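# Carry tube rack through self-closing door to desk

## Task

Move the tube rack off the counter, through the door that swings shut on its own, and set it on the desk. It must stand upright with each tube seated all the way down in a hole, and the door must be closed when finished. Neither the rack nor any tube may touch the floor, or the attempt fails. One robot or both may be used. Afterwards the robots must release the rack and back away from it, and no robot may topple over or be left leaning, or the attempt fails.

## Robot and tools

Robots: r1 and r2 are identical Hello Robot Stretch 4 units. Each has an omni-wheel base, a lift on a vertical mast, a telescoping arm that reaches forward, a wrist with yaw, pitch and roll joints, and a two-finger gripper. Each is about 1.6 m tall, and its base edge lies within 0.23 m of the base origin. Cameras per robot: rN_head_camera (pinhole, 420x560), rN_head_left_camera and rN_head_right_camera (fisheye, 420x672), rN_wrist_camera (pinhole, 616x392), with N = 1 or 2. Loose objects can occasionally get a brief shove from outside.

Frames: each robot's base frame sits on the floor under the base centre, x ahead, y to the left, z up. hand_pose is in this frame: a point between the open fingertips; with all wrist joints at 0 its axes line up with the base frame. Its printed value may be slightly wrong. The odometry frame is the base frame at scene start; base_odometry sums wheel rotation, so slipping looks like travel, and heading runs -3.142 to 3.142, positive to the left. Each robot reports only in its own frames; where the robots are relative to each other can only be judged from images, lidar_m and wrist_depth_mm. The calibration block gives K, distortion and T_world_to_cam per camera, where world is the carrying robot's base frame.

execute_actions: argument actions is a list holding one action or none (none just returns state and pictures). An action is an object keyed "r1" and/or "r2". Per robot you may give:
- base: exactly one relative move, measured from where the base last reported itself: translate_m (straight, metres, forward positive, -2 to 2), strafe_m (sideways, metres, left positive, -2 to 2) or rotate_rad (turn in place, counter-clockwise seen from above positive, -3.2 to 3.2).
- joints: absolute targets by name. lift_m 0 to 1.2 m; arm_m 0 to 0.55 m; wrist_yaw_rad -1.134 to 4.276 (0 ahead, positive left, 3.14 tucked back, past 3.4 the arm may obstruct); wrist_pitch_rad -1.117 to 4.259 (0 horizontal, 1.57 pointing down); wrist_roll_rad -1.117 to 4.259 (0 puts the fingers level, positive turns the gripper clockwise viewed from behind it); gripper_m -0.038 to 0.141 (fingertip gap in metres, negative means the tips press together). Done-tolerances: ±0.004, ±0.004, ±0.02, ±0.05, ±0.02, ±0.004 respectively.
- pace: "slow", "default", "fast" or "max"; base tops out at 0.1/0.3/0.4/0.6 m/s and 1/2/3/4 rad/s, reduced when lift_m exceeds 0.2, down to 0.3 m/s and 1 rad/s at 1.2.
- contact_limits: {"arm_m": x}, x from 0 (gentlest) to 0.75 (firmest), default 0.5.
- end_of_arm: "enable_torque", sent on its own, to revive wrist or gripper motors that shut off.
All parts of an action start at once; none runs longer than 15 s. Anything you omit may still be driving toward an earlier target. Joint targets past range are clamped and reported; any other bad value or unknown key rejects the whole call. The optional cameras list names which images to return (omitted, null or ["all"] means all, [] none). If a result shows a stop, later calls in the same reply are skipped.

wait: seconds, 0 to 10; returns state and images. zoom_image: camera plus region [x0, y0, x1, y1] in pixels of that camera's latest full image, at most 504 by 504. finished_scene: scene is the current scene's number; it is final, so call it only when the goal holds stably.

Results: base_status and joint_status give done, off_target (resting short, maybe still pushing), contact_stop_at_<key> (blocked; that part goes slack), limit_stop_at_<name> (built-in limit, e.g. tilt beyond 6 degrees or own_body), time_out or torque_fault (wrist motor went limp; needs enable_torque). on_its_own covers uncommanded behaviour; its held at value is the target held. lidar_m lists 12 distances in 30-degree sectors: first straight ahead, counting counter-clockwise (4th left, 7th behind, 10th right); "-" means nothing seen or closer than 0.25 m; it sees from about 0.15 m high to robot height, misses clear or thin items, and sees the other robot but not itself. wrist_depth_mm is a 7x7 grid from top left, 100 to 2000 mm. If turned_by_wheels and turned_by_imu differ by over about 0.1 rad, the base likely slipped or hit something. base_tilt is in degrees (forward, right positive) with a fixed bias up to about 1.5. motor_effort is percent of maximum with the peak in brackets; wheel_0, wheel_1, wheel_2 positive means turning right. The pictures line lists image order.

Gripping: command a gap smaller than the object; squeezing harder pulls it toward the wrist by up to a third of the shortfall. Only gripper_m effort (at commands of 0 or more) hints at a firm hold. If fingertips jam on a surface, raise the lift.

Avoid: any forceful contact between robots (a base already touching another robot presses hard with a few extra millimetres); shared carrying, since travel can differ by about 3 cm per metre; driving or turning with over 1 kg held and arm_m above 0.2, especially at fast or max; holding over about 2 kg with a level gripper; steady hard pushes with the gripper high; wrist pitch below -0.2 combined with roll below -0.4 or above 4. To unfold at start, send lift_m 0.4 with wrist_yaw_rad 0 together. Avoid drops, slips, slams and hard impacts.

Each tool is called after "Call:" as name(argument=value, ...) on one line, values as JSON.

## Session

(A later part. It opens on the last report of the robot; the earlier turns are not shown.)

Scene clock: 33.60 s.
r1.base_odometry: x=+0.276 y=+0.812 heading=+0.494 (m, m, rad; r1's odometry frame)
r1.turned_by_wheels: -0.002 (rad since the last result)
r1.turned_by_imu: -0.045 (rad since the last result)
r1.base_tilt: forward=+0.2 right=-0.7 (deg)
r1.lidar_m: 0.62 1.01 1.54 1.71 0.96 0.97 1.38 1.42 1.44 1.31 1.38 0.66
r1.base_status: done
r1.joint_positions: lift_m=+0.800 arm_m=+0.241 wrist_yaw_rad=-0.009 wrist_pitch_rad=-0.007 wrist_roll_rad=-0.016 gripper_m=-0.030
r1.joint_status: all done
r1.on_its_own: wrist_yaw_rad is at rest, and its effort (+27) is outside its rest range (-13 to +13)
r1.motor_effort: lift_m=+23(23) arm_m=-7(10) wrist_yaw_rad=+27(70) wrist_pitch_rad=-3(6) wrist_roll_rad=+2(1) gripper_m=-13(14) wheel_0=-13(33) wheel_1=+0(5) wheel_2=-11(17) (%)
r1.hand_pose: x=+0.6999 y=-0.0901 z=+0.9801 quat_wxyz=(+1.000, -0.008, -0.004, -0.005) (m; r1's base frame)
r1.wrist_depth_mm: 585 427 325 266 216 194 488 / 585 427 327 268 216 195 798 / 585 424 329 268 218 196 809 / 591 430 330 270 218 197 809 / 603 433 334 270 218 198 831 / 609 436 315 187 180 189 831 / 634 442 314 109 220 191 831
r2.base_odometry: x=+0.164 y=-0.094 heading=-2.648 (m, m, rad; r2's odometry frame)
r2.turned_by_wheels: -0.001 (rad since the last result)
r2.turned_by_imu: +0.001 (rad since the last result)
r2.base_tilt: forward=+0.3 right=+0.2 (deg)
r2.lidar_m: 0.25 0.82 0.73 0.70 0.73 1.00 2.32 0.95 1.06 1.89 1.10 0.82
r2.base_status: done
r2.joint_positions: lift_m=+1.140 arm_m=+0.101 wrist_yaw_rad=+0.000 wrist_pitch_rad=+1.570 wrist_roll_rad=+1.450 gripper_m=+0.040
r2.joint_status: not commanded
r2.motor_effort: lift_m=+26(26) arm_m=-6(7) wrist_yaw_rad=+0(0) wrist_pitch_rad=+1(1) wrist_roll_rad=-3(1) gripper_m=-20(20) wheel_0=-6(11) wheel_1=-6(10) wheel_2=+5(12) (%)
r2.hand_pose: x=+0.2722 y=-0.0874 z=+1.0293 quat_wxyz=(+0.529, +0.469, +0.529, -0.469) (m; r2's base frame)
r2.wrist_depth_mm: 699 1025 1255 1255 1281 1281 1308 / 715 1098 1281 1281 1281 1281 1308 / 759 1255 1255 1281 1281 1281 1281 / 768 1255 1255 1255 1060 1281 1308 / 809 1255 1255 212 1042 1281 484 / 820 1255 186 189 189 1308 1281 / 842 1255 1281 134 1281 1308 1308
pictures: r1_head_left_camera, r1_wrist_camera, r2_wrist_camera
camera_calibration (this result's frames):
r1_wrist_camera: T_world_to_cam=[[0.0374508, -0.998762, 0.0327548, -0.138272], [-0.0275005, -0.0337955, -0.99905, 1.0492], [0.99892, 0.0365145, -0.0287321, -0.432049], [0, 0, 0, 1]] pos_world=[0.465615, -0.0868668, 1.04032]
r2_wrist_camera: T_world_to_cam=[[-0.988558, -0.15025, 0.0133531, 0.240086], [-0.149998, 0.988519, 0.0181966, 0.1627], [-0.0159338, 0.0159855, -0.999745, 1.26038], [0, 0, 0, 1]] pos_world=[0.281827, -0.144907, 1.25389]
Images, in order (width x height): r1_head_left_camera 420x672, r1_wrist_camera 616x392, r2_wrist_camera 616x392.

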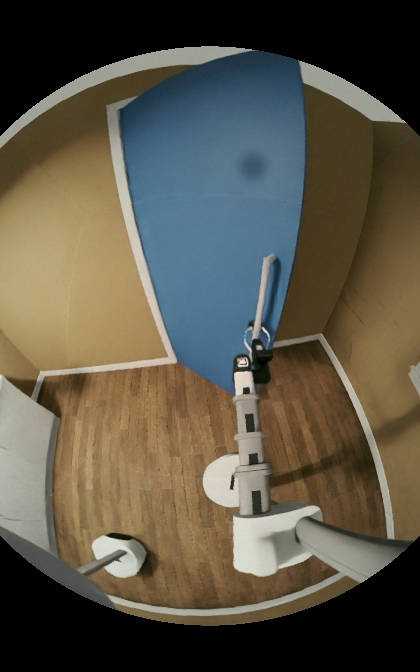

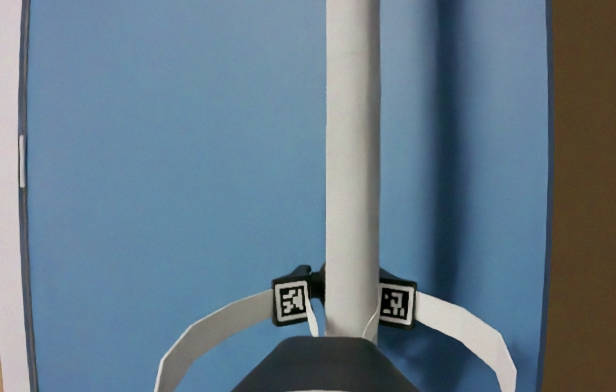

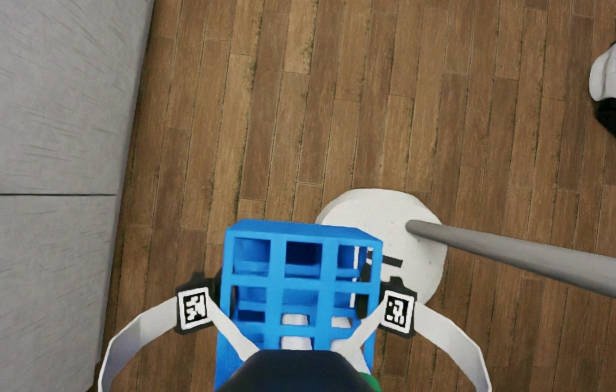

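Call:
execute_actions(actions=[{"r1":{"base":{"strafe_m":0.17},"joints":{"arm_m":0.13},"pace":"slow"},"r2":{"base":{"strafe_m":0.25}}}], cameras=[])

Call:
execute_actions(actions=[{"r1":{"base":{"strafe_m":0.2},"joints":{"arm_m":0.07},"pace":"slow"},"r2":{"base":{"translate_m":-1.1}}}], cameras=[])

Call:
execute_actions(actions=[{"r1":{"base":{"strafe_m":0.2},"joints":{"arm_m":0.055},"pace":"slow"},"r2":{"base":{"rotate_rad":-1.5},"pace":"slow"}}], cameras=["r1_head_left_camera","r1_wrist_camera","r2_head_left_camera"])

Scene clock: 36.77 s.
r1.base_odometry: x=+0.196 y=+0.962 heading=+0.492 (m, m, rad; r1's odometry frame)
r1.turned_by_wheels: -0.002 (rad since the last result)
r1.turned_by_imu: -0.015 (rad since the last result)
r1.base_tilt: forward=+0.0 right=-0.8 (deg)
r1.lidar_m: 0.50 1.16 1.47 1.53 1.55 1.02 1.40 1.40 1.65 1.49 1.54 0.51
r1.base_status: done
r1.joint_positions: lift_m=+0.800 arm_m=+0.131 wrist_yaw_rad=-0.017 wrist_pitch_rad=-0.006 wrist_roll_rad=-0.016 gripper_m=-0.030
r1.joint_status: all done
r1.on_its_own: wrist_yaw_rad is at rest, and its effort (+47) is outside its rest range (-13 to +13)
r1.motor_effort: lift_m=+23(23) arm_m=-3(8) wrist_yaw_rad=+47(69) wrist_pitch_rad=-6(7) wrist_roll_rad=+1(1) gripper_m=-11(14) wheel_0=-16(23) wheel_1=+2(5) wheel_2=-12(14) (%)
r1.hand_pose: x=+0.5885 y=-0.0922 z=+0.9798 quat_wxyz=(+1.000, -0.008, -0.003, -0.008) (m; r1's base frame)
r1.wrist_depth_mm: 778 661 384 271 191 169 - / 778 676 382 271 191 170 151 / 788 676 384 272 193 172 152 / 768 676 389 274 193 172 152 / 788 676 392 276 194 172 153 / 788 699 353 187 172 163 153 / 798 732 355 109 200 163 -
r2.base_odometry: x=+0.282 y=-0.314 heading=-2.649 (m, m, rad; r2's odometry frame)
r2.turned_by_wheels: +0.000 (rad since the last result)
r2.turned_by_imu: +0.001 (rad since the last result)
r2.base_tilt: forward=+0.2 right=+0.1 (deg)
r2.lidar_m: 0.26 0.66 0.47 0.45 0.46 0.65 1.78 1.11 1.02 2.15 1.11 0.81
r2.base_status: done
r2.joint_positions: lift_m=+1.140 arm_m=+0.101 wrist_yaw_rad=+0.000 wrist_pitch_rad=+1.570 wrist_roll_rad=+1.450 gripper_m=+0.040
r2.joint_status: not commanded
r2.motor_effort: lift_m=+25(26) arm_m=-6(6) wrist_yaw_rad=+0(0) wrist_pitch_rad=+2(1) wrist_roll_rad=-2(1) gripper_m=-19(19) wheel_0=-3(13) wheel_1=+2(14) wheel_2=+0(4) (%)
r2.hand_pose: x=+0.2722 y=-0.0874 z=+1.0294 quat_wxyz=(+0.529, +0.469, +0.529, -0.469) (m; r2's base frame)
r2.wrist_depth_mm: 707 1042 1229 1281 1281 1308 1308 / 732 1078 1255 1281 1281 1281 1308 / 759 1281 1255 1281 1281 1308 1281 / 778 1255 1255 1255 1078 1281 1308 / 809 1255 1229 213 1042 1281 480 / 820 1255 186 188 190 1308 1281 / 1078 1118 1078 134 1308 1281 1281
pictures: none
No camera images: the call's "cameras" was empty. Leave "cameras" out to get every camera's image.

Scene clock: 41.90 s.
r1.base_odometry: x=+0.101 y=+1.138 heading=+0.491 (m, m, rad; r1's odometry frame)
r1.turned_by_wheels: -0.001 (rad since the last result)
r1.turned_by_imu: -0.105 (rad since the last result)
r1.base_tilt: forward=+0.2 right=-0.7 (deg)
r1.lidar_m: 0.42 1.13 1.34 1.36 1.38 1.67 1.44 0.87 0.96 1.63 1.66 0.42
r1.base_status: done
r1.joint_positions: lift_m=+0.800 arm_m=+0.070 wrist_yaw_rad=-0.012 wrist_pitch_rad=-0.007 wrist_roll_rad=-0.016 gripper_m=-0.030
r1.joint_status: all done
r1.on_its_own: wrist_yaw_rad is at rest, and its effort (+35) is outside its rest range (-13 to +13)
r1.motor_effort: lift_m=+23(23) arm_m=+2(8) wrist_yaw_rad=+35(65) wrist_pitch_rad=-4(12) wrist_roll_rad=+1(1) gripper_m=-11(18) wheel_0=-7(26) wheel_1=-1(5) wheel_2=-10(13) (%)
r1.hand_pose: x=+0.5279 y=-0.0910 z=+0.9801 quat_wxyz=(+1.000, -0.008, -0.003, -0.006) (m; r1's base frame)
r1.wrist_depth_mm: 768 788 410 265 176 154 - / 768 788 407 267 177 154 - / 768 788 413 268 177 156 136 / 788 798 413 268 179 156 137 / 778 798 418 257 179 157 137 / 778 809 184 189 163 152 - / 778 798 397 110 185 143 -
r2.base_odometry: x=+1.251 y=+0.206 heading=-2.649 (m, m, rad; r2's odometry frame)
r2.turned_by_wheels: -0.001 (rad since the last result)
r2.turned_by_imu: +0.002 (rad since the last result)
r2.base_tilt: forward=+0.3 right=+0.2 (deg)
r2.lidar_m: 0.25 0.66 0.47 0.44 0.47 0.65 1.20 1.25 1.73 1.08 0.88 1.94
r2.base_status: done
r2.joint_positions: lift_m=+1.140 arm_m=+0.101 wrist_yaw_rad=+0.000 wrist_pitch_rad=+1.570 wrist_roll_rad=+1.450 gripper_m=+0.040
r2.joint_status: not commanded
r2.motor_effort: lift_m=+25(25) arm_m=-6(6) wrist_yaw_rad=+0(0) wrist_pitch_rad=+2(1) wrist_roll_rad=-2(1) gripper_m=-18(19) wheel_0=-4(11) wheel_1=-6(9) wheel_2=+3(16) (%)
r2.hand_pose: x=+0.2722 y=-0.0874 z=+1.0294 quat_wxyz=(+0.529, +0.469, +0.529, -0.469) (m; r2's base frame)
r2.wrist_depth_mm: 1229 1229 1281 1281 1281 1281 1281 / 1229 1255 1229 1281 1281 1281 1281 / 1229 1229 1255 1281 1281 1308 1281 / 1229 1255 1255 1281 1060 1281 1281 / 1229 1229 1255 213 1042 1281 484 / 1229 1229 187 189 190 1308 1308 / 1118 1098 1060 134 1281 1281 1308
pictures: none
No camera images: the call's "cameras" was empty. Leave "cameras" out to get every camera's image.

Scene clock: 46.10 s.
r1.base_odometry: x=+0.007 y=+1.314 heading=+0.490 (m, m, rad; r1's odometry frame)
r1.turned_by_wheels: -0.001 (rad since the last result)
r1.turned_by_imu: -0.288 (rad since the last result)
r1.base_tilt: forward=+0.3 right=-0.7 (deg)
r1.lidar_m: 0.40 0.72 1.08 1.34 1.27 1.35 1.59 1.51 0.97 1.84 1.72 0.39
r1.base_status: done
r1.joint_positions: lift_m=+0.800 arm_m=+0.054 wrist_yaw_rad=+0.001 wrist_pitch_rad=-0.007 wrist_roll_rad=-0.016 gripper_m=-0.030
r1.joint_status: all done
r1.motor_effort: lift_m=+23(23) arm_m=+4(11) wrist_yaw_rad=-8(59) wrist_pitch_rad=-4(20) wrist_roll_rad=+1(1) gripper_m=-9(18) wheel_0=-6(30) wheel_1=+2(9) wheel_2=-7(19) (%)
r1.hand_pose: x=+0.5138 y=-0.0871 z=+0.9801 quat_wxyz=(+1.000, -0.008, -0.004, +0.001) (m; r1's base frame)
r1.wrist_depth_mm: 585 384 283 224 173 158 - / 580 387 283 225 174 159 145 / 574 387 285 226 175 160 145 / 580 389 286 227 176 161 146 / 591 394 287 202 176 161 146 / 609 394 186 189 160 158 146 / 621 384 291 110 181 151 -
r2.base_odometry: x=+1.251 y=+0.206 heading=+2.136 (m, m, rad; r2's odometry frame)
r2.turned_by_wheels: -1.498 (rad since the last result)
r2.turned_by_imu: -1.529 (rad since the last result)
r2.base_tilt: forward=+0.3 right=+0.2 (deg)
r2.lidar_m: 0.25 1.01 1.92 1.43 0.62 0.47 0.44 0.47 0.69 1.20 1.23 1.85
r2.base_status: done
r2.joint_positions: lift_m=+1.140 arm_m=+0.101 wrist_yaw_rad=+0.000 wrist_pitch_rad=+1.570 wrist_roll_rad=+1.450 gripper_m=+0.040
r2.joint_status: not commanded
r2.motor_effort: lift_m=+25(25) arm_m=-6(6) wrist_yaw_rad=+0(1) wrist_pitch_rad=+1(1) wrist_roll_rad=-1(2) gripper_m=-19(18) wheel_0=+7(10) wheel_1=+6(11) wheel_2=+7(14) (%)
r2.hand_pose: x=+0.2722 y=-0.0874 z=+1.0294 quat_wxyz=(+0.529, +0.469, +0.529, -0.469) (m; r2's base frame)
r2.wrist_depth_mm: 1229 1229 1255 1229 1281 1308 1138 / 1229 1255 1229 1255 1281 1308 1118 / 1255 1255 1229 1255 1281 1308 1078 / 1229 1229 1255 1255 1060 1308 1008 / 1229 1229 1255 213 1060 1118 480 / 1182 1255 187 189 189 1229 904 / 1060 1205 1229 134 1308 1060 904
pictures: r1_head_left_camera, r1_wrist_camera, r2_head_left_camera
camera_calibration (this result's frames):
r1_wrist_camera: T_world_to_cam=[[0.0479586, -0.998314, 0.0327069, -0.133587], [-0.0273506, -0.0340448, -0.999046, 1.04402], [0.998475, 0.0470183, -0.0289372, -0.244911], [0, 0, 0, 1]] pos_world=[0.279499, -0.0863031, 1.04031]
Images, in order (width x height): r1_head_left_camera 420x672, r1_wrist_camera 616x392, r2_head_left_camera 420x672.

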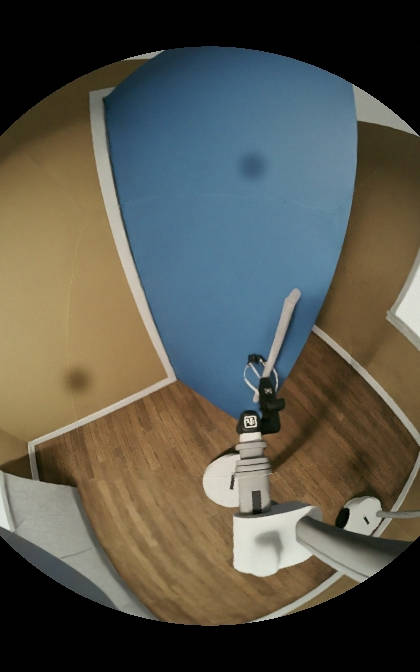

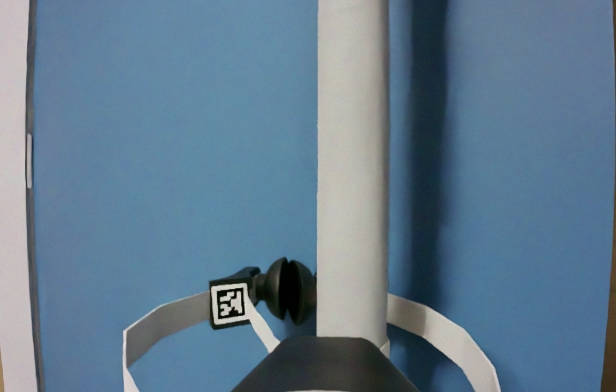

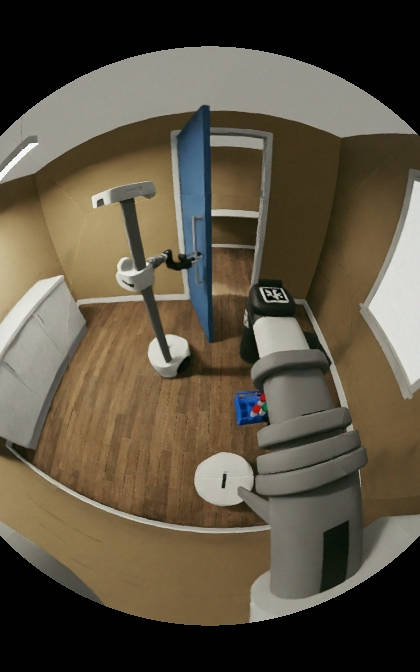

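Call:
execute_actions(actions=[{"r1":{"base":{"translate_m":-0.08},"pace":"slow"}}], cameras=[])

Call:
execute_actions(actions=[{"r1":{"base":{"strafe_m":0.14},"joints":{"arm_m":0.005},"pace":"slow"}}], cameras=[])

Call:
execute_actions(actions=[{"r1":{"base":{"translate_m":-0.05},"pace":"slow"}}], cameras=[])

Call:
execute_actions(actions=[{"r1":{"base":{"strafe_m":0.12},"pace":"slow"},"r2":{"base":{"translate_m":0.5}}}], cameras=["r1_wrist_camera","r2_head_left_camera","r2_head_right_camera"])

Scene clock: 48.47 s.
r1.base_odometry: x=-0.063 y=+1.277 heading=+0.490 (m, m, rad; r1's odometry frame)
r1.turned_by_wheels: +0.000 (rad since the last result)
r1.turned_by_imu: +0.001 (rad since the last result)
r1.base_tilt: forward=+0.2 right=-0.7 (deg)
r1.lidar_m: 0.46 0.83 1.17 1.29 1.24 1.31 1.53 1.47 0.92 1.01 1.75 0.48
r1.base_status: done
r1.joint_positions: lift_m=+0.800 arm_m=+0.055 wrist_yaw_rad=+0.010 wrist_pitch_rad=-0.007 wrist_roll_rad=-0.016 gripper_m=-0.030
r1.joint_status: not commanded
r1.on_its_own: wrist_yaw_rad is at rest, and its effort (-30) is outside its rest range (-13 to +13)
r1.motor_effort: lift_m=+23(23) arm_m=+1(4) wrist_yaw_rad=-30(34) wrist_pitch_rad=-5(6) wrist_roll_rad=+1(2) gripper_m=-16(21) wheel_0=-1(18) wheel_1=-3(9) wheel_2=+9(16) (%)
r1.hand_pose: x=+0.5150 y=-0.0846 z=+0.9800 quat_wxyz=(+1.000, -0.008, -0.003, +0.005) (m; r1's base frame)
r1.wrist_depth_mm: 732 517 357 179 224 187 1397 / 741 512 357 180 224 188 1397 / 741 517 357 181 226 189 1430 / 750 521 362 181 227 191 1397 / 750 525 364 182 228 191 1430 / 750 535 183 178 186 191 1464 / 750 549 353 110 216 183 1430
r2.base_odometry: x=+1.251 y=+0.206 heading=+2.136 (m, m, rad; r2's odometry frame)
r2.turned_by_wheels: +0.000 (rad since the last result)
r2.turned_by_imu: +0.000 (rad since the last result)
r2.base_tilt: forward=+0.2 right=+0.2 (deg)
r2.lidar_m: 0.25 0.96 1.90 1.42 0.61 0.45 0.45 0.47 0.68 1.20 1.25 1.87
r2.base_status: not commanded
r2.joint_positions: lift_m=+1.140 arm_m=+0.101 wrist_yaw_rad=+0.000 wrist_pitch_rad=+1.570 wrist_roll_rad=+1.450 gripper_m=+0.040
r2.joint_status: not commanded
r2.motor_effort: lift_m=+25(25) arm_m=-6(6) wrist_yaw_rad=+0(0) wrist_pitch_rad=+1(1) wrist_roll_rad=-2(2) gripper_m=-20(20) wheel_0=+7(7) wheel_1=+5(5) wheel_2=+6(7) (%)
r2.hand_pose: x=+0.2722 y=-0.0874 z=+1.0294 quat_wxyz=(+0.529, +0.469, +0.529, -0.469) (m; r2's base frame)
r2.wrist_depth_mm: 1229 1205 1281 1255 1281 1308 1160 / 1229 1255 1255 1281 1281 1308 1098 / 1229 1229 1255 1281 1281 1281 1060 / 1229 1229 1255 1229 1042 1308 991 / 1205 1255 1255 213 1042 1138 484 / 1182 1229 187 189 189 1229 931 / 1025 1229 1255 134 1281 1060 904
pictures: none
No camera images: the call's "cameras" was empty. Leave "cameras" out to get every camera's image.

Scene clock: 51.00 s.
r1.base_odometry: x=-0.129 y=+1.400 heading=+0.488 (m, m, rad; r1's odometry frame)
r1.turned_by_wheels: -0.002 (rad since the last result)
r1.turned_by_imu: -0.017 (rad since the last result)
r1.base_tilt: forward=+0.0 right=-0.8 (deg)
r1.lidar_m: 0.41 0.91 1.09 1.19 1.12 1.19 1.61 1.53 1.06 1.10 1.90 0.37
r1.base_status: done
r1.joint_positions: lift_m=+0.800 arm_m=+0.006 wrist_yaw_rad=-0.021 wrist_pitch_rad=-0.007 wrist_roll_rad=-0.016 gripper_m=-0.030
r1.joint_status: all done
r1.on_its_own: wrist_yaw_rad is at rest, and its effort (+61) is outside its rest range (-13 to +13)
r1.motor_effort: lift_m=+23(23) arm_m=-4(16) wrist_yaw_rad=+61(70) wrist_pitch_rad=-5(5) wrist_roll_rad=+1(1) gripper_m=-9(18) wheel_0=-16(16) wheel_1=+3(7) wheel_2=-11(10) (%)
r1.hand_pose: x=+0.4632 y=-0.0935 z=+0.9800 quat_wxyz=(+1.000, -0.008, -0.003, -0.011) (m; r1's base frame)
r1.wrist_depth_mm: 741 640 392 286 152 183 - / 741 634 394 286 152 185 165 / 741 634 392 289 153 187 166 / 741 640 394 289 154 187 167 / 750 647 399 290 156 188 167 / 750 654 382 189 157 178 167 / 750 676 368 110 210 187 -
r2.base_odometry: x=+1.251 y=+0.206 heading=+2.136 (m, m, rad; r2's odometry frame)
r2.turned_by_wheels: +0.000 (rad since the last result)
r2.turned_by_imu: +0.000 (rad since the last result)
r2.base_tilt: forward=+0.3 right=+0.2 (deg)
r2.lidar_m: 0.25 1.10 1.90 1.43 0.59 0.44 0.45 0.48 0.68 1.21 1.26 1.87
r2.base_status: not commanded
r2.joint_positions: lift_m=+1.140 arm_m=+0.101 wrist_yaw_rad=+0.000 wrist_pitch_rad=+1.570 wrist_roll_rad=+1.450 gripper_m=+0.040
r2.joint_status: not commanded
r2.motor_effort: lift_m=+25(25) arm_m=-6(6) wrist_yaw_rad=-1(0) wrist_pitch_rad=+1(1) wrist_roll_rad=-2(1) gripper_m=-18(18) wheel_0=+7(7) wheel_1=+6(5) wheel_2=+6(6) (%)
r2.hand_pose: x=+0.2722 y=-0.0874 z=+1.0294 quat_wxyz=(+0.529, +0.469, +0.529, -0.469) (m; r2's base frame)
r2.wrist_depth_mm: 1229 1255 1255 1281 1308 1308 1138 / 1205 1255 1281 1255 1281 1308 1098 / 1229 1229 1255 1255 1281 1281 1060 / 1281 1229 1281 1281 1078 1308 1008 / 1205 1255 1255 213 1060 1118 480 / 1255 1281 186 189 189 1229 931 / 1160 1255 1255 134 1281 1060 904
pictures: none
No camera images: the call's "cameras" was empty. Leave "cameras" out to get every camera's image.

Scene clock: 52.70 s.
r1.base_odometry: x=-0.173 y=+1.377 heading=+0.488 (m, m, rad; r1's odometry frame)
r1.turned_by_wheels: +0.000 (rad since the last result)
r1.turned_by_imu: +0.001 (rad since the last result)
r1.base_tilt: forward=+0.2 right=-0.9 (deg)
r1.lidar_m: 0.40 0.97 1.14 1.14 1.08 1.16 1.57 1.48 1.03 1.05 1.91 0.40
r1.base_status: done
r1.joint_positions: lift_m=+0.800 arm_m=+0.006 wrist_yaw_rad=+0.004 wrist_pitch_rad=-0.006 wrist_roll_rad=-0.016 gripper_m=-0.030
r1.joint_status: not commanded
r1.motor_effort: lift_m=+23(23) arm_m=-4(3) wrist_yaw_rad=-9(56) wrist_pitch_rad=-5(5) wrist_roll_rad=+2(1) gripper_m=-17(18) wheel_0=-5(17) wheel_1=-2(6) wheel_2=+5(9) (%)
r1.hand_pose: x=+0.4654 y=-0.0863 z=+0.9799 quat_wxyz=(+1.000, -0.008, -0.003, +0.002) (m; r1's base frame)
r1.wrist_depth_mm: 768 809 445 176 229 181 167 / 768 820 445 176 228 182 167 / 778 809 445 178 229 183 167 / 768 820 442 178 230 184 178 / 778 820 452 179 231 184 181 / 788 809 377 179 184 179 182 / 778 820 433 109 216 168 179
r2.base_odometry: x=+1.251 y=+0.206 heading=+2.136 (m, m, rad; r2's odometry frame)
r2.turned_by_wheels: +0.000 (rad since the last result)
r2.turned_by_imu: +0.000 (rad since the last result)
r2.base_tilt: forward=+0.3 right=+0.2 (deg)
r2.lidar_m: 0.25 1.06 1.92 1.43 0.60 0.45 0.44 0.47 0.70 1.21 1.25 1.88
r2.base_status: not commanded
r2.joint_positions: lift_m=+1.140 arm_m=+0.101 wrist_yaw_rad=+0.000 wrist_pitch_rad=+1.570 wrist_roll_rad=+1.450 gripper_m=+0.040
r2.joint_status: not commanded
r2.motor_effort: lift_m=+25(25) arm_m=-6(6) wrist_yaw_rad=-1(0) wrist_pitch_rad=+1(1) wrist_roll_rad=-2(2) gripper_m=-20(19) wheel_0=+7(7) wheel_1=+6(6) wheel_2=+6(7) (%)
r2.hand_pose: x=+0.2722 y=-0.0874 z=+1.0294 quat_wxyz=(+0.529, +0.469, +0.529, -0.469) (m; r2's base frame)
r2.wrist_depth_mm: 1229 1229 1229 1229 1255 1281 1118 / 1229 1229 1229 1255 1255 1281 1098 / 1229 1255 1255 1255 1281 1281 1078 / 1205 1255 1255 1308 1078 1281 991 / 1229 1229 1255 213 1042 1098 480 / 1229 1229 187 189 190 1182 917 / 1160 1229 1308 134 1281 1060 891
pictures: none
No camera images: the call's "cameras" was empty. Leave "cameras" out to get every camera's image.

Scene clock: 55.87 s.
r1.base_odometry: x=-0.229 y=+1.482 heading=+0.487 (m, m, rad; r1's odometry frame)
r1.turned_by_wheels: -0.002 (rad since the last result)
r1.turned_by_imu: -0.046 (rad since the last result)
r1.base_tilt: forward=+0.1 right=-0.6 (deg)
r1.lidar_m: 0.37 1.00 1.03 1.07 1.01 1.05 1.42 1.54 0.93 0.77 0.90 0.38
r1.base_status: done
r1.joint_positions: lift_m=+0.800 arm_m=+0.006 wrist_yaw_rad=-0.018 wrist_pitch_rad=-0.007 wrist_roll_rad=-0.016 gripper_m=-0.030
r1.joint_status: not commanded
r1.on_its_own: wrist_yaw_rad is at rest, and its effort (+52) is outside its rest range (-13 to +13)
r1.motor_effort: lift_m=+23(23) arm_m=-3(4) wrist_yaw_rad=+52(69) wrist_pitch_rad=-5(6) wrist_roll_rad=+2(2) gripper_m=-11(18) wheel_0=-12(22) wheel_1=+3(7) wheel_2=-12(10) (%)
r1.hand_pose: x=+0.4634 y=-0.0925 z=+0.9800 quat_wxyz=(+1.000, -0.008, -0.003, -0.009) (m; r1's base frame)
r1.wrist_depth_mm: 723 778 421 279 188 165 - / 732 759 424 281 189 166 146 / 741 778 424 282 190 167 147 / 732 778 424 282 191 168 147 / 732 788 427 283 191 167 147 / 741 798 377 187 172 158 147 / 741 788 382 110 197 158 -
r2.base_odometry: x=+0.983 y=+0.628 heading=+2.136 (m, m, rad; r2's odometry frame)
r2.turned_by_wheels: +0.001 (rad since the last result)
r2.turned_by_imu: -0.001 (rad since the last result)
r2.base_tilt: forward=+0.3 right=+0.2 (deg)
r2.lidar_m: 0.26 0.81 0.77 1.83 1.26 0.97 0.94 1.00 1.24 1.20 1.28 1.70
r2.base_status: done
r2.joint_positions: lift_m=+1.140 arm_m=+0.101 wrist_yaw_rad=+0.000 wrist_pitch_rad=+1.570 wrist_roll_rad=+1.450 gripper_m=+0.040
r2.joint_status: not commanded
r2.motor_effort: lift_m=+25(25) arm_m=-6(6) wrist_yaw_rad=+0(1) wrist_pitch_rad=+2(0) wrist_roll_rad=-3(1) gripper_m=-20(19) wheel_0=+6(10) wheel_1=+5(10) wheel_2=-4(15) (%)
r2.hand_pose: x=+0.2722 y=-0.0874 z=+1.0294 quat_wxyz=(+0.529, +0.469, +0.529, -0.469) (m; r2's base frame)
r2.wrist_depth_mm: 1229 1229 1255 1281 1281 1336 1308 / 1229 1255 1255 1281 1281 1255 1281 / 1229 1255 1255 1281 1281 1255 1308 / 1229 1229 1255 1281 1078 1281 1281 / 1229 1229 1255 213 1042 1281 484 / 1160 1255 187 189 189 1336 1336 / 904 1255 1229 134 1281 1281 1308
pictures: r1_wrist_camera, r2_head_left_camera, r2_head_right_camera
camera_calibration (this result's frames):
r1_wrist_camera: T_world_to_cam=[[0.0293744, -0.999034, 0.0326868, -0.127951], [-0.0283335, -0.0335199, -0.999036, 1.04285], [0.999167, 0.02842, -0.0292907, -0.196023], [0, 0, 0, 1]] pos_world=[0.229166, -0.0872996, 1.04029]
Images, in order (width x height): r1_wrist_camera 616x392, r2_head_left_camera 420x672, r2_head_right_camera 420x672.

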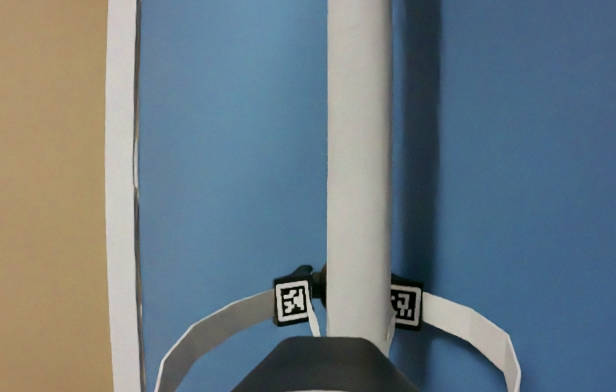

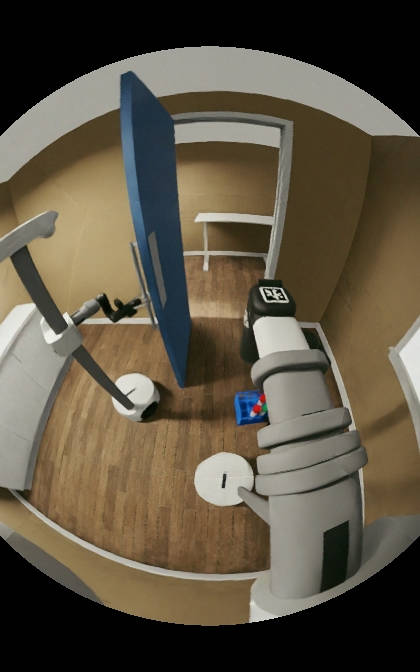

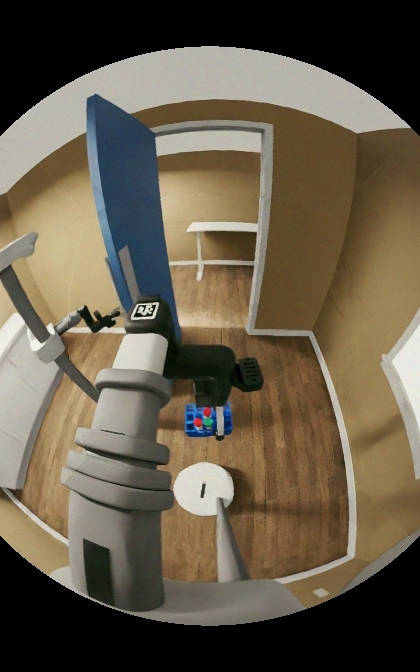

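Call:
execute_actions(actions=[{"r2":{"base":{"strafe_m":-0.1}}}], cameras=[])

Call:
execute_actions(actions=[{"r2":{"base":{"translate_m":1.1}}}], cameras=["r2_head_left_camera","r2_head_right_camera"])

Scene clock: 57.50 s.
r1.base_odometry: x=-0.229 y=+1.482 heading=+0.487 (m, m, rad; r1's odometry frame)
r1.turned_by_wheels: +0.000 (rad since the last result)
r1.turned_by_imu: +0.001 (rad since the last result)
r1.base_tilt: forward=-0.1 right=-0.8 (deg)
r1.lidar_m: 0.37 1.00 1.04 1.09 1.01 1.06 1.46 1.54 1.61 0.85 0.96 0.34
r1.base_status: not commanded
r1.joint_positions: lift_m=+0.800 arm_m=+0.006 wrist_yaw_rad=-0.018 wrist_pitch_rad=-0.007 wrist_roll_rad=-0.016 gripper_m=-0.030
r1.joint_status: not commanded
r1.on_its_own: wrist_yaw_rad is at rest, and its effort (+49) is outside its rest range (-13 to +13)
r1.motor_effort: lift_m=+23(23) arm_m=-3(3) wrist_yaw_rad=+49(50) wrist_pitch_rad=-5(5) wrist_roll_rad=+1(1) gripper_m=-11(11) wheel_0=-12(12) wheel_1=+4(3) wheel_2=-12(12) (%)
r1.hand_pose: x=+0.4634 y=-0.0925 z=+0.9800 quat_wxyz=(+1.000, -0.008, -0.003, -0.009) (m; r1's base frame)
r1.wrist_depth_mm: 723 768 421 279 189 165 - / 732 768 424 281 189 166 146 / 732 778 421 282 190 167 147 / 741 778 424 282 191 167 148 / 741 778 427 285 191 168 147 / 741 798 379 187 172 158 147 / 741 798 379 110 198 158 -
r2.base_odometry: x=+1.068 y=+0.682 heading=+2.136 (m, m, rad; r2's odometry frame)
r2.turned_by_wheels: +0.000 (rad since the last result)
r2.turned_by_imu: +0.000 (rad since the last result)
r2.base_tilt: forward=+0.2 right=+0.2 (deg)
r2.lidar_m: 0.25 0.90 0.88 1.93 1.29 0.98 0.94 1.01 1.13 1.10 1.19 1.67
r2.base_status: done
r2.joint_positions: lift_m=+1.140 arm_m=+0.101 wrist_yaw_rad=+0.000 wrist_pitch_rad=+1.570 wrist_roll_rad=+1.450 gripper_m=+0.040
r2.joint_status: not commanded
r2.motor_effort: lift_m=+25(25) arm_m=-6(6) wrist_yaw_rad=+0(1) wrist_pitch_rad=+2(1) wrist_roll_rad=-2(2) gripper_m=-19(18) wheel_0=+5(11) wheel_1=-5(13) wheel_2=+0(1) (%)
r2.hand_pose: x=+0.2722 y=-0.0874 z=+1.0294 quat_wxyz=(+0.529, +0.469, +0.529, -0.469) (m; r2's base frame)
r2.wrist_depth_mm: 1229 1229 1229 1281 1308 1308 1281 / 1255 1229 1255 1255 1281 1281 1308 / 1229 1229 1229 1255 1281 1308 1308 / 1229 1255 1255 1255 1078 1281 1308 / 1229 1229 1255 212 1060 1281 484 / 1255 1255 187 189 189 1308 1308 / 1025 1229 1229 134 1281 1308 1308
pictures: none
No camera images: the call's "cameras" was empty. Leave "cameras" out to get every camera's image.

Scene clock: 62.63 s.
r1.base_odometry: x=-0.229 y=+1.482 heading=+0.487 (m, m, rad; r1's odometry frame)
r1.turned_by_wheels: +0.000 (rad since the last result)
r1.turned_by_imu: +0.002 (rad since the last result)
r1.base_tilt: forward=+0.1 right=-0.7 (deg)
r1.lidar_m: 0.35 1.00 1.05 1.09 1.02 1.05 1.45 1.55 1.60 2.13 1.98 0.35
r1.base_status: not commanded
r1.joint_positions: lift_m=+0.800 arm_m=+0.006 wrist_yaw_rad=-0.018 wrist_pitch_rad=-0.007 wrist_roll_rad=-0.016 gripper_m=-0.030
r1.joint_status: not commanded
r1.on_its_own: wrist_yaw_rad is at rest, and its effort (+52) is outside its rest range (-13 to +13)
r1.motor_effort: lift_m=+23(23) arm_m=-3(3) wrist_yaw_rad=+52(49) wrist_pitch_rad=-5(5) wrist_roll_rad=+2(1) gripper_m=-11(11) wheel_0=-12(12) wheel_1=+3(3) wheel_2=-12(12) (%)
r1.hand_pose: x=+0.4634 y=-0.0925 z=+0.9800 quat_wxyz=(+1.000, -0.008, -0.003, -0.009) (m; r1's base frame)
r1.wrist_depth_mm: 732 778 421 279 188 165 - / 732 768 424 281 189 166 146 / 732 768 421 282 190 167 147 / 741 778 424 282 191 168 147 / 732 778 433 283 191 168 148 / 732 788 377 186 173 158 147 / 741 798 379 110 198 158 -
r2.base_odometry: x=+0.478 y=+1.610 heading=+2.137 (m, m, rad; r2's odometry frame)
r2.turned_by_wheels: +0.001 (rad since the last result)
r2.turned_by_imu: -0.002 (rad since the last result)
r2.base_tilt: forward=+0.3 right=+0.2 (deg)
r2.lidar_m: 0.25 0.58 0.42 0.40 0.43 2.10 2.05 1.57 1.25 1.20 0.75 0.66
r2.base_status: done
r2.joint_positions: lift_m=+1.140 arm_m=+0.101 wrist_yaw_rad=+0.000 wrist_pitch_rad=+1.570 wrist_roll_rad=+1.450 gripper_m=+0.040
r2.joint_status: not commanded
r2.motor_effort: lift_m=+25(25) arm_m=-6(6) wrist_yaw_rad=+0(0) wrist_pitch_rad=+1(1) wrist_roll_rad=-2(2) gripper_m=-18(18) wheel_0=+5(9) wheel_1=+7(11) wheel_2=-4(14) (%)
r2.hand_pose: x=+0.2722 y=-0.0874 z=+1.0294 quat_wxyz=(+0.529, +0.469, +0.529, -0.469) (m; r2's base frame)
r2.wrist_depth_mm: 1229 715 946 1255 1281 1308 1308 / 1205 1229 1160 1255 1255 1308 1336 / 1205 1229 1255 1255 1281 1308 1308 / 1229 1229 1255 1281 1078 1281 1308 / 1255 1229 1255 213 1078 1281 480 / 1255 1255 187 189 189 1308 1336 / 1229 1078 946 134 1281 1308 1281
pictures: r2_head_left_camera, r2_head_right_camera
Images, in order (width x height): r2_head_left_camera 420x672, r2_head_right_camera 420x672.

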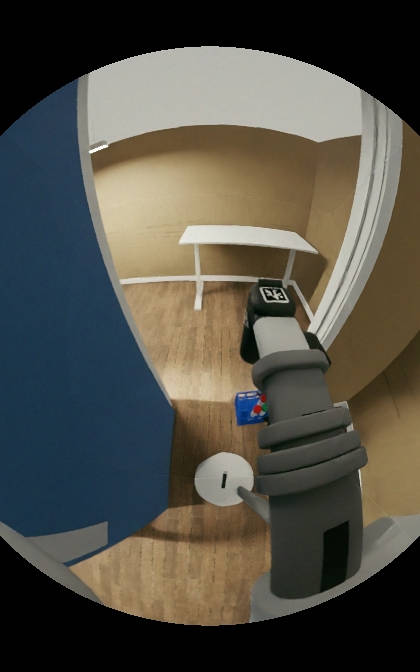

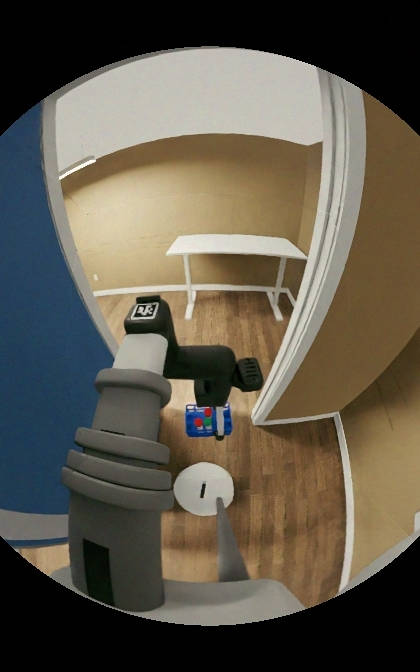

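Call:
execute_actions(actions=[{"r2":{"base":{"translate_m":1.5}},"r1":{"joints":{"gripper_m":0.03}}}], cameras=[])

Call:
execute_actions(actions=[{"r2":{"joints":{"arm_m":0.4}},"r1":{"base":{"translate_m":-0.25},"pace":"slow"}}], cameras=["r1_head_left_camera","r2_head_right_camera","r2_wrist_camera"])

Scene clock: 69.33 s.
r1.base_odometry: x=-0.229 y=+1.482 heading=+0.487 (m, m, rad; r1's odometry frame)
r1.turned_by_wheels: +0.000 (rad since the last result)
r1.turned_by_imu: +0.002 (rad since the last result)
r1.base_tilt: forward=+0.1 right=-0.8 (deg)
r1.lidar_m: 0.46 1.01 1.04 1.08 1.00 1.07 1.42 1.57 1.62 2.11 1.97 0.38
r1.base_status: not commanded
r1.joint_positions: lift_m=+0.800 arm_m=+0.005 wrist_yaw_rad=-0.019 wrist_pitch_rad=-0.007 wrist_roll_rad=-0.016 gripper_m=+0.030
r1.joint_status: all done
r1.on_its_own: wrist_yaw_rad is at rest, and its effort (+53) is outside its rest range (-13 to +13)
r1.motor_effort: lift_m=+23(22) arm_m=-2(3) wrist_yaw_rad=+53(56) wrist_pitch_rad=-4(5) wrist_roll_rad=+2(1) gripper_m=-3(11) wheel_0=-9(12) wheel_1=+4(3) wheel_2=-12(12) (%)
r1.hand_pose: x=+0.4631 y=-0.0928 z=+0.9800 quat_wxyz=(+1.000, -0.008, -0.003, -0.009) (m; r1's base frame)
r1.wrist_depth_mm: 723 759 439 297 142 178 - / 741 768 439 298 142 180 158 / 741 778 436 298 143 181 159 / 732 778 442 301 144 182 160 / 741 778 445 286 145 182 160 / 741 778 394 277 146 171 160 / 741 798 399 110 150 171 -
r2.base_odometry: x=-0.327 y=+2.876 heading=+2.137 (m, m, rad; r2's odometry frame)
r2.turned_by_wheels: +0.000 (rad since the last result)
r2.turned_by_imu: -0.003 (rad since the last result)
r2.base_tilt: forward=+0.2 right=+0.2 (deg)
r2.lidar_m: 0.25 0.40 1.80 2.42 1.08 0.89 1.64 0.92 1.24 1.30 0.53 0.39
r2.base_status: done
r2.joint_positions: lift_m=+1.140 arm_m=+0.101 wrist_yaw_rad=+0.000 wrist_pitch_rad=+1.570 wrist_roll_rad=+1.450 gripper_m=+0.040
r2.joint_status: not commanded
r2.motor_effort: lift_m=+25(25) arm_m=-6(6) wrist_yaw_rad=+0(1) wrist_pitch_rad=+1(2) wrist_roll_rad=-1(2) gripper_m=-19(20) wheel_0=+4(8) wheel_1=+5(10) wheel_2=-4(14) (%)
r2.hand_pose: x=+0.2722 y=-0.0874 z=+1.0294 quat_wxyz=(+0.529, +0.469, +0.529, -0.469) (m; r2's base frame)
r2.wrist_depth_mm: 296 298 1229 1255 1308 1281 1308 / 296 297 1281 1281 1255 1281 1308 / 297 298 1255 1281 1255 1308 1281 / 296 297 1255 1255 1098 1308 1308 / 294 298 1255 212 1042 1281 484 / 298 296 186 189 190 1255 1336 / 297 298 1281 134 1281 1308 1308
pictures: none
No camera images: the call's "cameras" was empty. Leave "cameras" out to get every camera's image.

Scene clock: 73.13 s.
r1.base_odometry: x=-0.450 y=+1.365 heading=+0.486 (m, m, rad; r1's odometry frame)
r1.turned_by_wheels: -0.001 (rad since the last result)
r1.turned_by_imu: -0.006 (rad since the last result)
r1.base_tilt: forward=+0.2 right=-0.8 (deg)
r1.lidar_m: 1.07 1.22 1.25 0.93 0.86 0.93 1.24 1.34 1.39 1.81 2.14 0.99
r1.base_status: done
r1.joint_positions: lift_m=+0.800 arm_m=+0.006 wrist_yaw_rad=+0.000 wrist_pitch_rad=-0.007 wrist_roll_rad=-0.016 gripper_m=+0.030
r1.joint_status: not commanded
r1.motor_effort: lift_m=+23(23) arm_m=-3(3) wrist_yaw_rad=-2(54) wrist_pitch_rad=-4(6) wrist_roll_rad=+1(2) gripper_m=-3(18) wheel_0=-7(17) wheel_1=-4(6) wheel_2=+5(17) (%)
r1.hand_pose: x=+0.4649 y=-0.0874 z=+0.9800 quat_wxyz=(+1.000, -0.008, -0.003, +0.000) (m; r1's base frame)
r1.wrist_depth_mm: 878 976 1025 891 809 723 1708 / 904 991 991 904 809 715 1708 / 878 1008 1025 891 809 732 1756 / 904 1008 1008 917 809 732 1708 / 904 991 1025 891 798 723 1708 / 904 1008 991 878 193 732 1756 / 904 1008 1008 110 798 732 1708
r2.base_odometry: x=-0.327 y=+2.876 heading=+2.137 (m, m, rad; r2's odometry frame)
r2.turned_by_wheels: +0.000 (rad since the last result)
r2.turned_by_imu: +0.000 (rad since the last result)
r2.base_tilt: forward=+0.3 right=+0.1 (deg)
r2.lidar_m: 0.38 0.40 1.84 2.43 1.09 0.89 1.14 0.93 1.24 1.31 0.52 0.40
r2.base_status: not commanded
r2.joint_positions: lift_m=+1.140 arm_m=+0.399 wrist_yaw_rad=+0.000 wrist_pitch_rad=+1.570 wrist_roll_rad=+1.450 gripper_m=+0.040
r2.joint_status: all done
r2.motor_effort: lift_m=+25(25) arm_m=+6(7) wrist_yaw_rad=-1(1) wrist_pitch_rad=+1(2) wrist_roll_rad=-1(1) gripper_m=-19(18) wheel_0=+4(4) wheel_1=+5(5) wheel_2=-4(4) (%)
r2.hand_pose: x=+0.5701 y=-0.0874 z=+1.0294 quat_wxyz=(+0.530, +0.469, +0.529, -0.469) (m; r2's base frame)
r2.wrist_depth_mm: 294 298 300 303 306 309 1281 / 297 296 301 303 306 310 1308 / 294 297 300 304 306 309 1308 / 294 297 300 303 306 307 1308 / 294 297 300 213 306 310 1281 / 294 296 187 189 190 310 1336 / 296 297 298 134 307 310 1336
pictures: r1_head_left_camera, r2_head_right_camera, r2_wrist_camera
camera_calibration (this result's frames):
r2_wrist_camera: T_world_to_cam=[[-0.988529, -0.150456, 0.013144, 0.534772], [-0.150208, 0.988488, 0.0181648, 0.207535], [-0.0157257, 0.0159821, -0.999749, 1.26506], [0, 0, 0, 1]] pos_world=[0.579706, -0.144905, 1.25394]
Images, in order (width x height): r1_head_left_camera 420x672, r2_head_right_camera 420x672, r2_wrist_camera 616x392.

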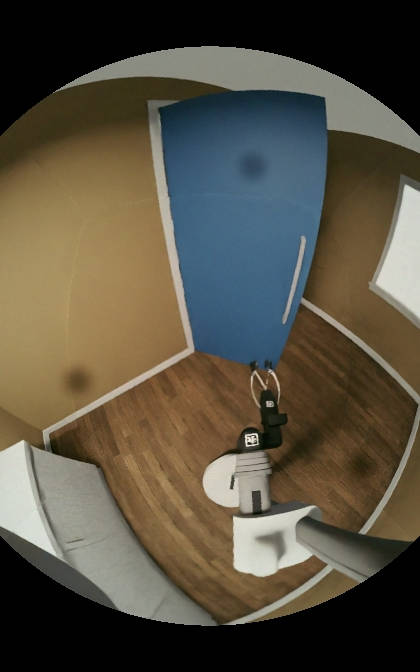

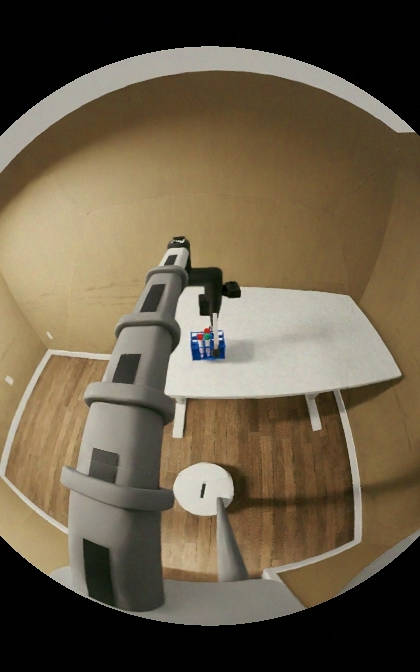

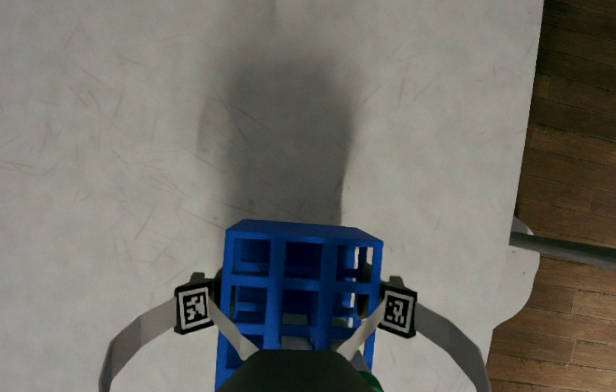

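Exit sideways (right), since the lift can't clear the tubes for sure.

Call:
execute_actions(actions=[{"r2":{"joints":{"lift_m":1.104},"pace":"slow"}}], cameras=[])

Call:
execute_actions(actions=[{"r2":{"joints":{"gripper_m":0.141},"pace":"slow"}}], cameras=[])

Call:
execute_actions(actions=[{"r2":{"joints":{"lift_m":1.2},"base":{"strafe_m":-0.25}}}], cameras=["r1_head_camera","r2_head_left_camera","r2_head_camera"])

Call:
zoom_image(camera="r2_head_left_camera", region=[100,250,300,450])

Scene clock: 74.47 s.
r1.base_odometry: x=-0.450 y=+1.365 heading=+0.486 (m, m, rad; r1's odometry frame)
r1.turned_by_wheels: +0.000 (rad since the last result)
r1.turned_by_imu: +0.001 (rad since the last result)
r1.base_tilt: forward=+0.0 right=-0.6 (deg)
r1.lidar_m: 1.30 1.23 1.23 0.93 0.87 0.90 1.22 1.34 1.36 1.81 2.13 1.52
r1.base_status: not commanded
r1.joint_positions: lift_m=+0.800 arm_m=+0.006 wrist_yaw_rad=+0.000 wrist_pitch_rad=-0.007 wrist_roll_rad=-0.016 gripper_m=+0.030
r1.joint_status: not commanded
r1.motor_effort: lift_m=+22(23) arm_m=-3(3) wrist_yaw_rad=-3(0) wrist_pitch_rad=-4(4) wrist_roll_rad=+1(1) gripper_m=-3(3) wheel_0=-6(7) wheel_1=-4(4) wheel_2=+5(5) (%)
r1.hand_pose: x=+0.4649 y=-0.0874 z=+0.9800 quat_wxyz=(+1.000, -0.008, -0.003, +0.000) (m; r1's base frame)
r1.wrist_depth_mm: 891 976 1078 1160 1255 1808 1661 / 891 991 1078 1138 1255 1808 1708 / 878 991 1078 1160 1229 1863 1708 / 904 1008 1098 1160 1255 1808 1756 / 904 1008 1098 1160 1229 1921 1708 / 891 1008 1078 1205 193 1921 1756 / 917 1008 1098 110 1281 1863 1708
r2.base_odometry: x=-0.327 y=+2.876 heading=+2.137 (m, m, rad; r2's odometry frame)
r2.turned_by_wheels: +0.000 (rad since the last result)
r2.turned_by_imu: +0.000 (rad since the last result)
r2.base_tilt: forward=+0.3 right=+0.2 (deg)
r2.lidar_m: 0.37 0.40 1.84 2.42 1.08 0.89 0.95 0.94 1.25 1.31 0.51 0.40
r2.base_status: not commanded
r2.joint_positions: lift_m=+1.104 arm_m=+0.399 wrist_yaw_rad=+0.000 wrist_pitch_rad=+1.570 wrist_roll_rad=+1.450 gripper_m=+0.040
r2.joint_status: all done
r2.motor_effort: lift_m=+16(25) arm_m=+6(6) wrist_yaw_rad=-1(1) wrist_pitch_rad=+1(1) wrist_roll_rad=-1(1) gripper_m=-18(19) wheel_0=+4(4) wheel_1=+5(5) wheel_2=-4(4) (%)
r2.hand_pose: x=+0.5701 y=-0.0874 z=+0.9941 quat_wxyz=(+0.530, +0.469, +0.529, -0.469) (m; r2's base frame)
r2.wrist_depth_mm: 260 263 265 268 271 274 276 / 259 263 265 268 270 273 277 / 260 263 265 267 271 273 1281 / 262 263 265 268 270 272 1255 / 260 264 265 213 271 272 1255 / 260 262 187 188 190 274 1281 / 260 263 264 134 271 273 1255
pictures: none
No camera images: the call's "cameras" was empty. Leave "cameras" out to get every camera's image.

Scene clock: 78.93 s.
r1.base_odometry: x=-0.450 y=+1.365 heading=+0.486 (m, m, rad; r1's odometry frame)
r1.turned_by_wheels: +0.000 (rad since the last result)
r1.turned_by_imu: +0.002 (rad since the last result)
r1.base_tilt: forward=+0.1 right=-0.6 (deg)
r1.lidar_m: 1.31 1.22 1.27 0.94 0.87 0.91 1.20 1.35 1.38 1.80 2.13 1.90
r1.base_status: not commanded
r1.joint_positions: lift_m=+0.800 arm_m=+0.006 wrist_yaw_rad=+0.000 wrist_pitch_rad=-0.007 wrist_roll_rad=-0.016 gripper_m=+0.030
r1.joint_status: not commanded
r1.motor_effort: lift_m=+22(22) arm_m=-3(3) wrist_yaw_rad=+0(0) wrist_pitch_rad=-4(4) wrist_roll_rad=+2(1) gripper_m=-2(4) wheel_0=-7(7) wheel_1=-5(5) wheel_2=+5(5) (%)
r1.hand_pose: x=+0.4649 y=-0.0874 z=+0.9800 quat_wxyz=(+1.000, -0.008, -0.003, +0.000) (m; r1's base frame)
r1.wrist_depth_mm: 878 976 1118 1281 1464 1863 1708 / 891 1008 1098 1281 1537 1756 1708 / 891 991 1118 1308 1464 1808 1756 / 891 1008 1118 1308 1499 1808 1708 / 891 991 1138 1281 1499 1863 1708 / 904 1008 1060 1308 193 1808 1756 / 891 991 1138 110 1618 1808 1708
r2.base_odometry: x=-0.327 y=+2.876 heading=+2.137 (m, m, rad; r2's odometry frame)
r2.turned_by_wheels: +0.000 (rad since the last result)
r2.turned_by_imu: +0.000 (rad since the last result)
r2.base_tilt: forward=+0.2 right=+0.2 (deg)
r2.lidar_m: 0.37 0.41 1.82 2.43 1.08 0.87 0.86 0.93 1.23 1.31 0.52 0.39
r2.base_status: not commanded
r2.joint_positions: lift_m=+1.104 arm_m=+0.399 wrist_yaw_rad=+0.000 wrist_pitch_rad=+1.570 wrist_roll_rad=+1.450 gripper_m=+0.141
r2.joint_status: all done
r2.motor_effort: lift_m=+16(16) arm_m=+6(6) wrist_yaw_rad=-1(1) wrist_pitch_rad=+0(2) wrist_roll_rad=-3(1) gripper_m=+0(19) wheel_0=+4(4) wheel_1=+5(5) wheel_2=-4(4) (%)
r2.hand_pose: x=+0.5700 y=-0.0874 z=+0.9941 quat_wxyz=(+0.529, +0.469, +0.529, -0.469) (m; r2's base frame)
r2.wrist_depth_mm: 260 263 266 268 271 273 276 / 260 263 265 267 271 274 277 / 259 263 265 267 271 274 1281 / 260 264 264 267 271 274 1255 / 262 263 264 198 271 272 1229 / 260 263 227 192 196 273 1281 / 260 263 266 140 271 274 1281
pictures: none
No camera images: the call's "cameras" was empty. Leave "cameras" out to get every camera's image.

Scene clock: 81.07 s.
r1.base_odometry: x=-0.450 y=+1.365 heading=+0.486 (m, m, rad; r1's odometry frame)
r1.turned_by_wheels: +0.000 (rad since the last result)
r1.turned_by_imu: +0.001 (rad since the last result)
r1.base_tilt: forward=-0.1 right=-0.7 (deg)
r1.lidar_m: 1.31 1.22 1.25 0.90 0.89 0.92 1.21 1.36 1.40 1.82 2.14 1.95
r1.base_status: not commanded
r1.joint_positions: lift_m=+0.800 arm_m=+0.006 wrist_yaw_rad=+0.000 wrist_pitch_rad=-0.007 wrist_roll_rad=-0.016 gripper_m=+0.030
r1.joint_status: not commanded
r1.motor_effort: lift_m=+22(23) arm_m=-3(3) wrist_yaw_rad=+2(2) wrist_pitch_rad=-4(4) wrist_roll_rad=+1(1) gripper_m=-4(2) wheel_0=-7(7) wheel_1=-4(4) wheel_2=+5(5) (%)
r1.hand_pose: x=+0.4649 y=-0.0874 z=+0.9800 quat_wxyz=(+1.000, -0.008, -0.003, +0.000) (m; r1's base frame)
r1.wrist_depth_mm: 891 976 1098 1281 1499 1808 1708 / 891 991 1118 1308 1499 1808 1708 / 904 991 1138 1281 1430 1863 1756 / 891 1008 1138 1308 1464 1863 1756 / 904 1008 1138 1281 1464 1808 1708 / 904 1008 1060 1308 192 1863 1708 / 917 1008 1138 110 1576 1808 1708
r2.base_odometry: x=-0.116 y=+3.010 heading=+2.137 (m, m, rad; r2's odometry frame)
r2.turned_by_wheels: +0.000 (rad since the last result)
r2.turned_by_imu: +0.000 (rad since the last result)
r2.base_tilt: forward=+0.3 right=+0.2 (deg)
r2.lidar_m: 0.35 0.40 0.56 2.62 1.10 0.93 0.83 0.85 1.08 1.06 0.52 0.38
r2.base_status: done
r2.joint_positions: lift_m=+1.199 arm_m=+0.399 wrist_yaw_rad=+0.000 wrist_pitch_rad=+1.570 wrist_roll_rad=+1.450 gripper_m=+0.141
r2.joint_status: all done
r2.motor_effort: lift_m=+25(26) arm_m=+6(6) wrist_yaw_rad=-1(0) wrist_pitch_rad=-1(1) wrist_roll_rad=-1(2) gripper_m=+0(2) wheel_0=+5(12) wheel_1=-2(14) wheel_2=+0(2) (%)
r2.hand_pose: x=+0.5700 y=-0.0874 z=+1.0884 quat_wxyz=(+0.529, +0.469, +0.529, -0.469) (m; r2's base frame)
r2.wrist_depth_mm: 351 355 357 364 366 370 1366 / 351 357 357 362 364 368 1397 / 353 355 359 359 368 370 1336 / 351 355 359 364 366 373 1397 / 353 357 362 362 368 960 1336 / 351 355 357 364 366 1118 1366 / 353 357 362 140 366 1336 1430
pictures: r1_head_camera, r2_head_camera, r2_head_left_camera
Images, in order (width x height): r1_head_camera 420x560, r2_head_camera 420x560, r2_head_left_camera 420x672.

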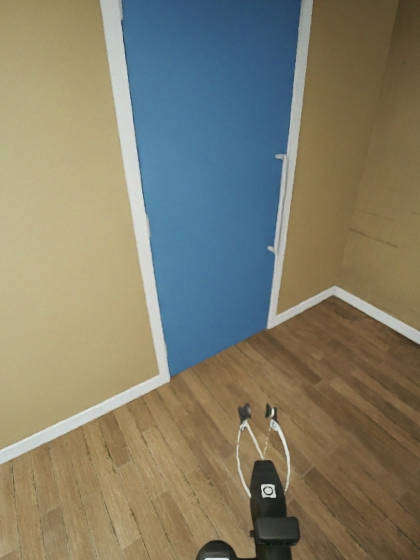

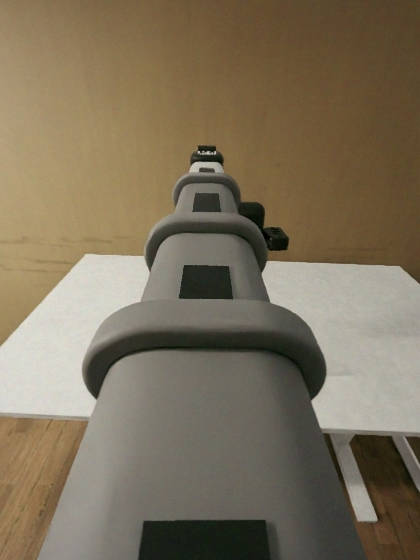

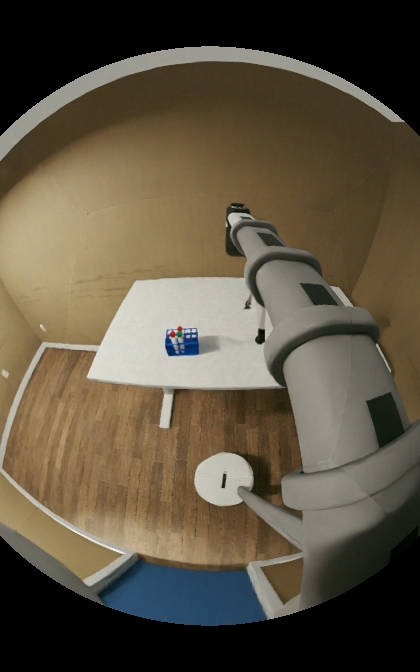

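Region (100, 250, 300, 450) of r2_head_left_camera's 420x672 image, scaled by 2.520, with more detail than that image has.

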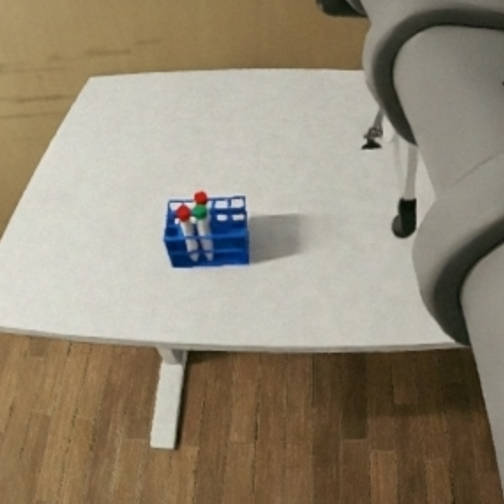

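Call:
finished_scene(scene=1)

The scene is finished: the task was done.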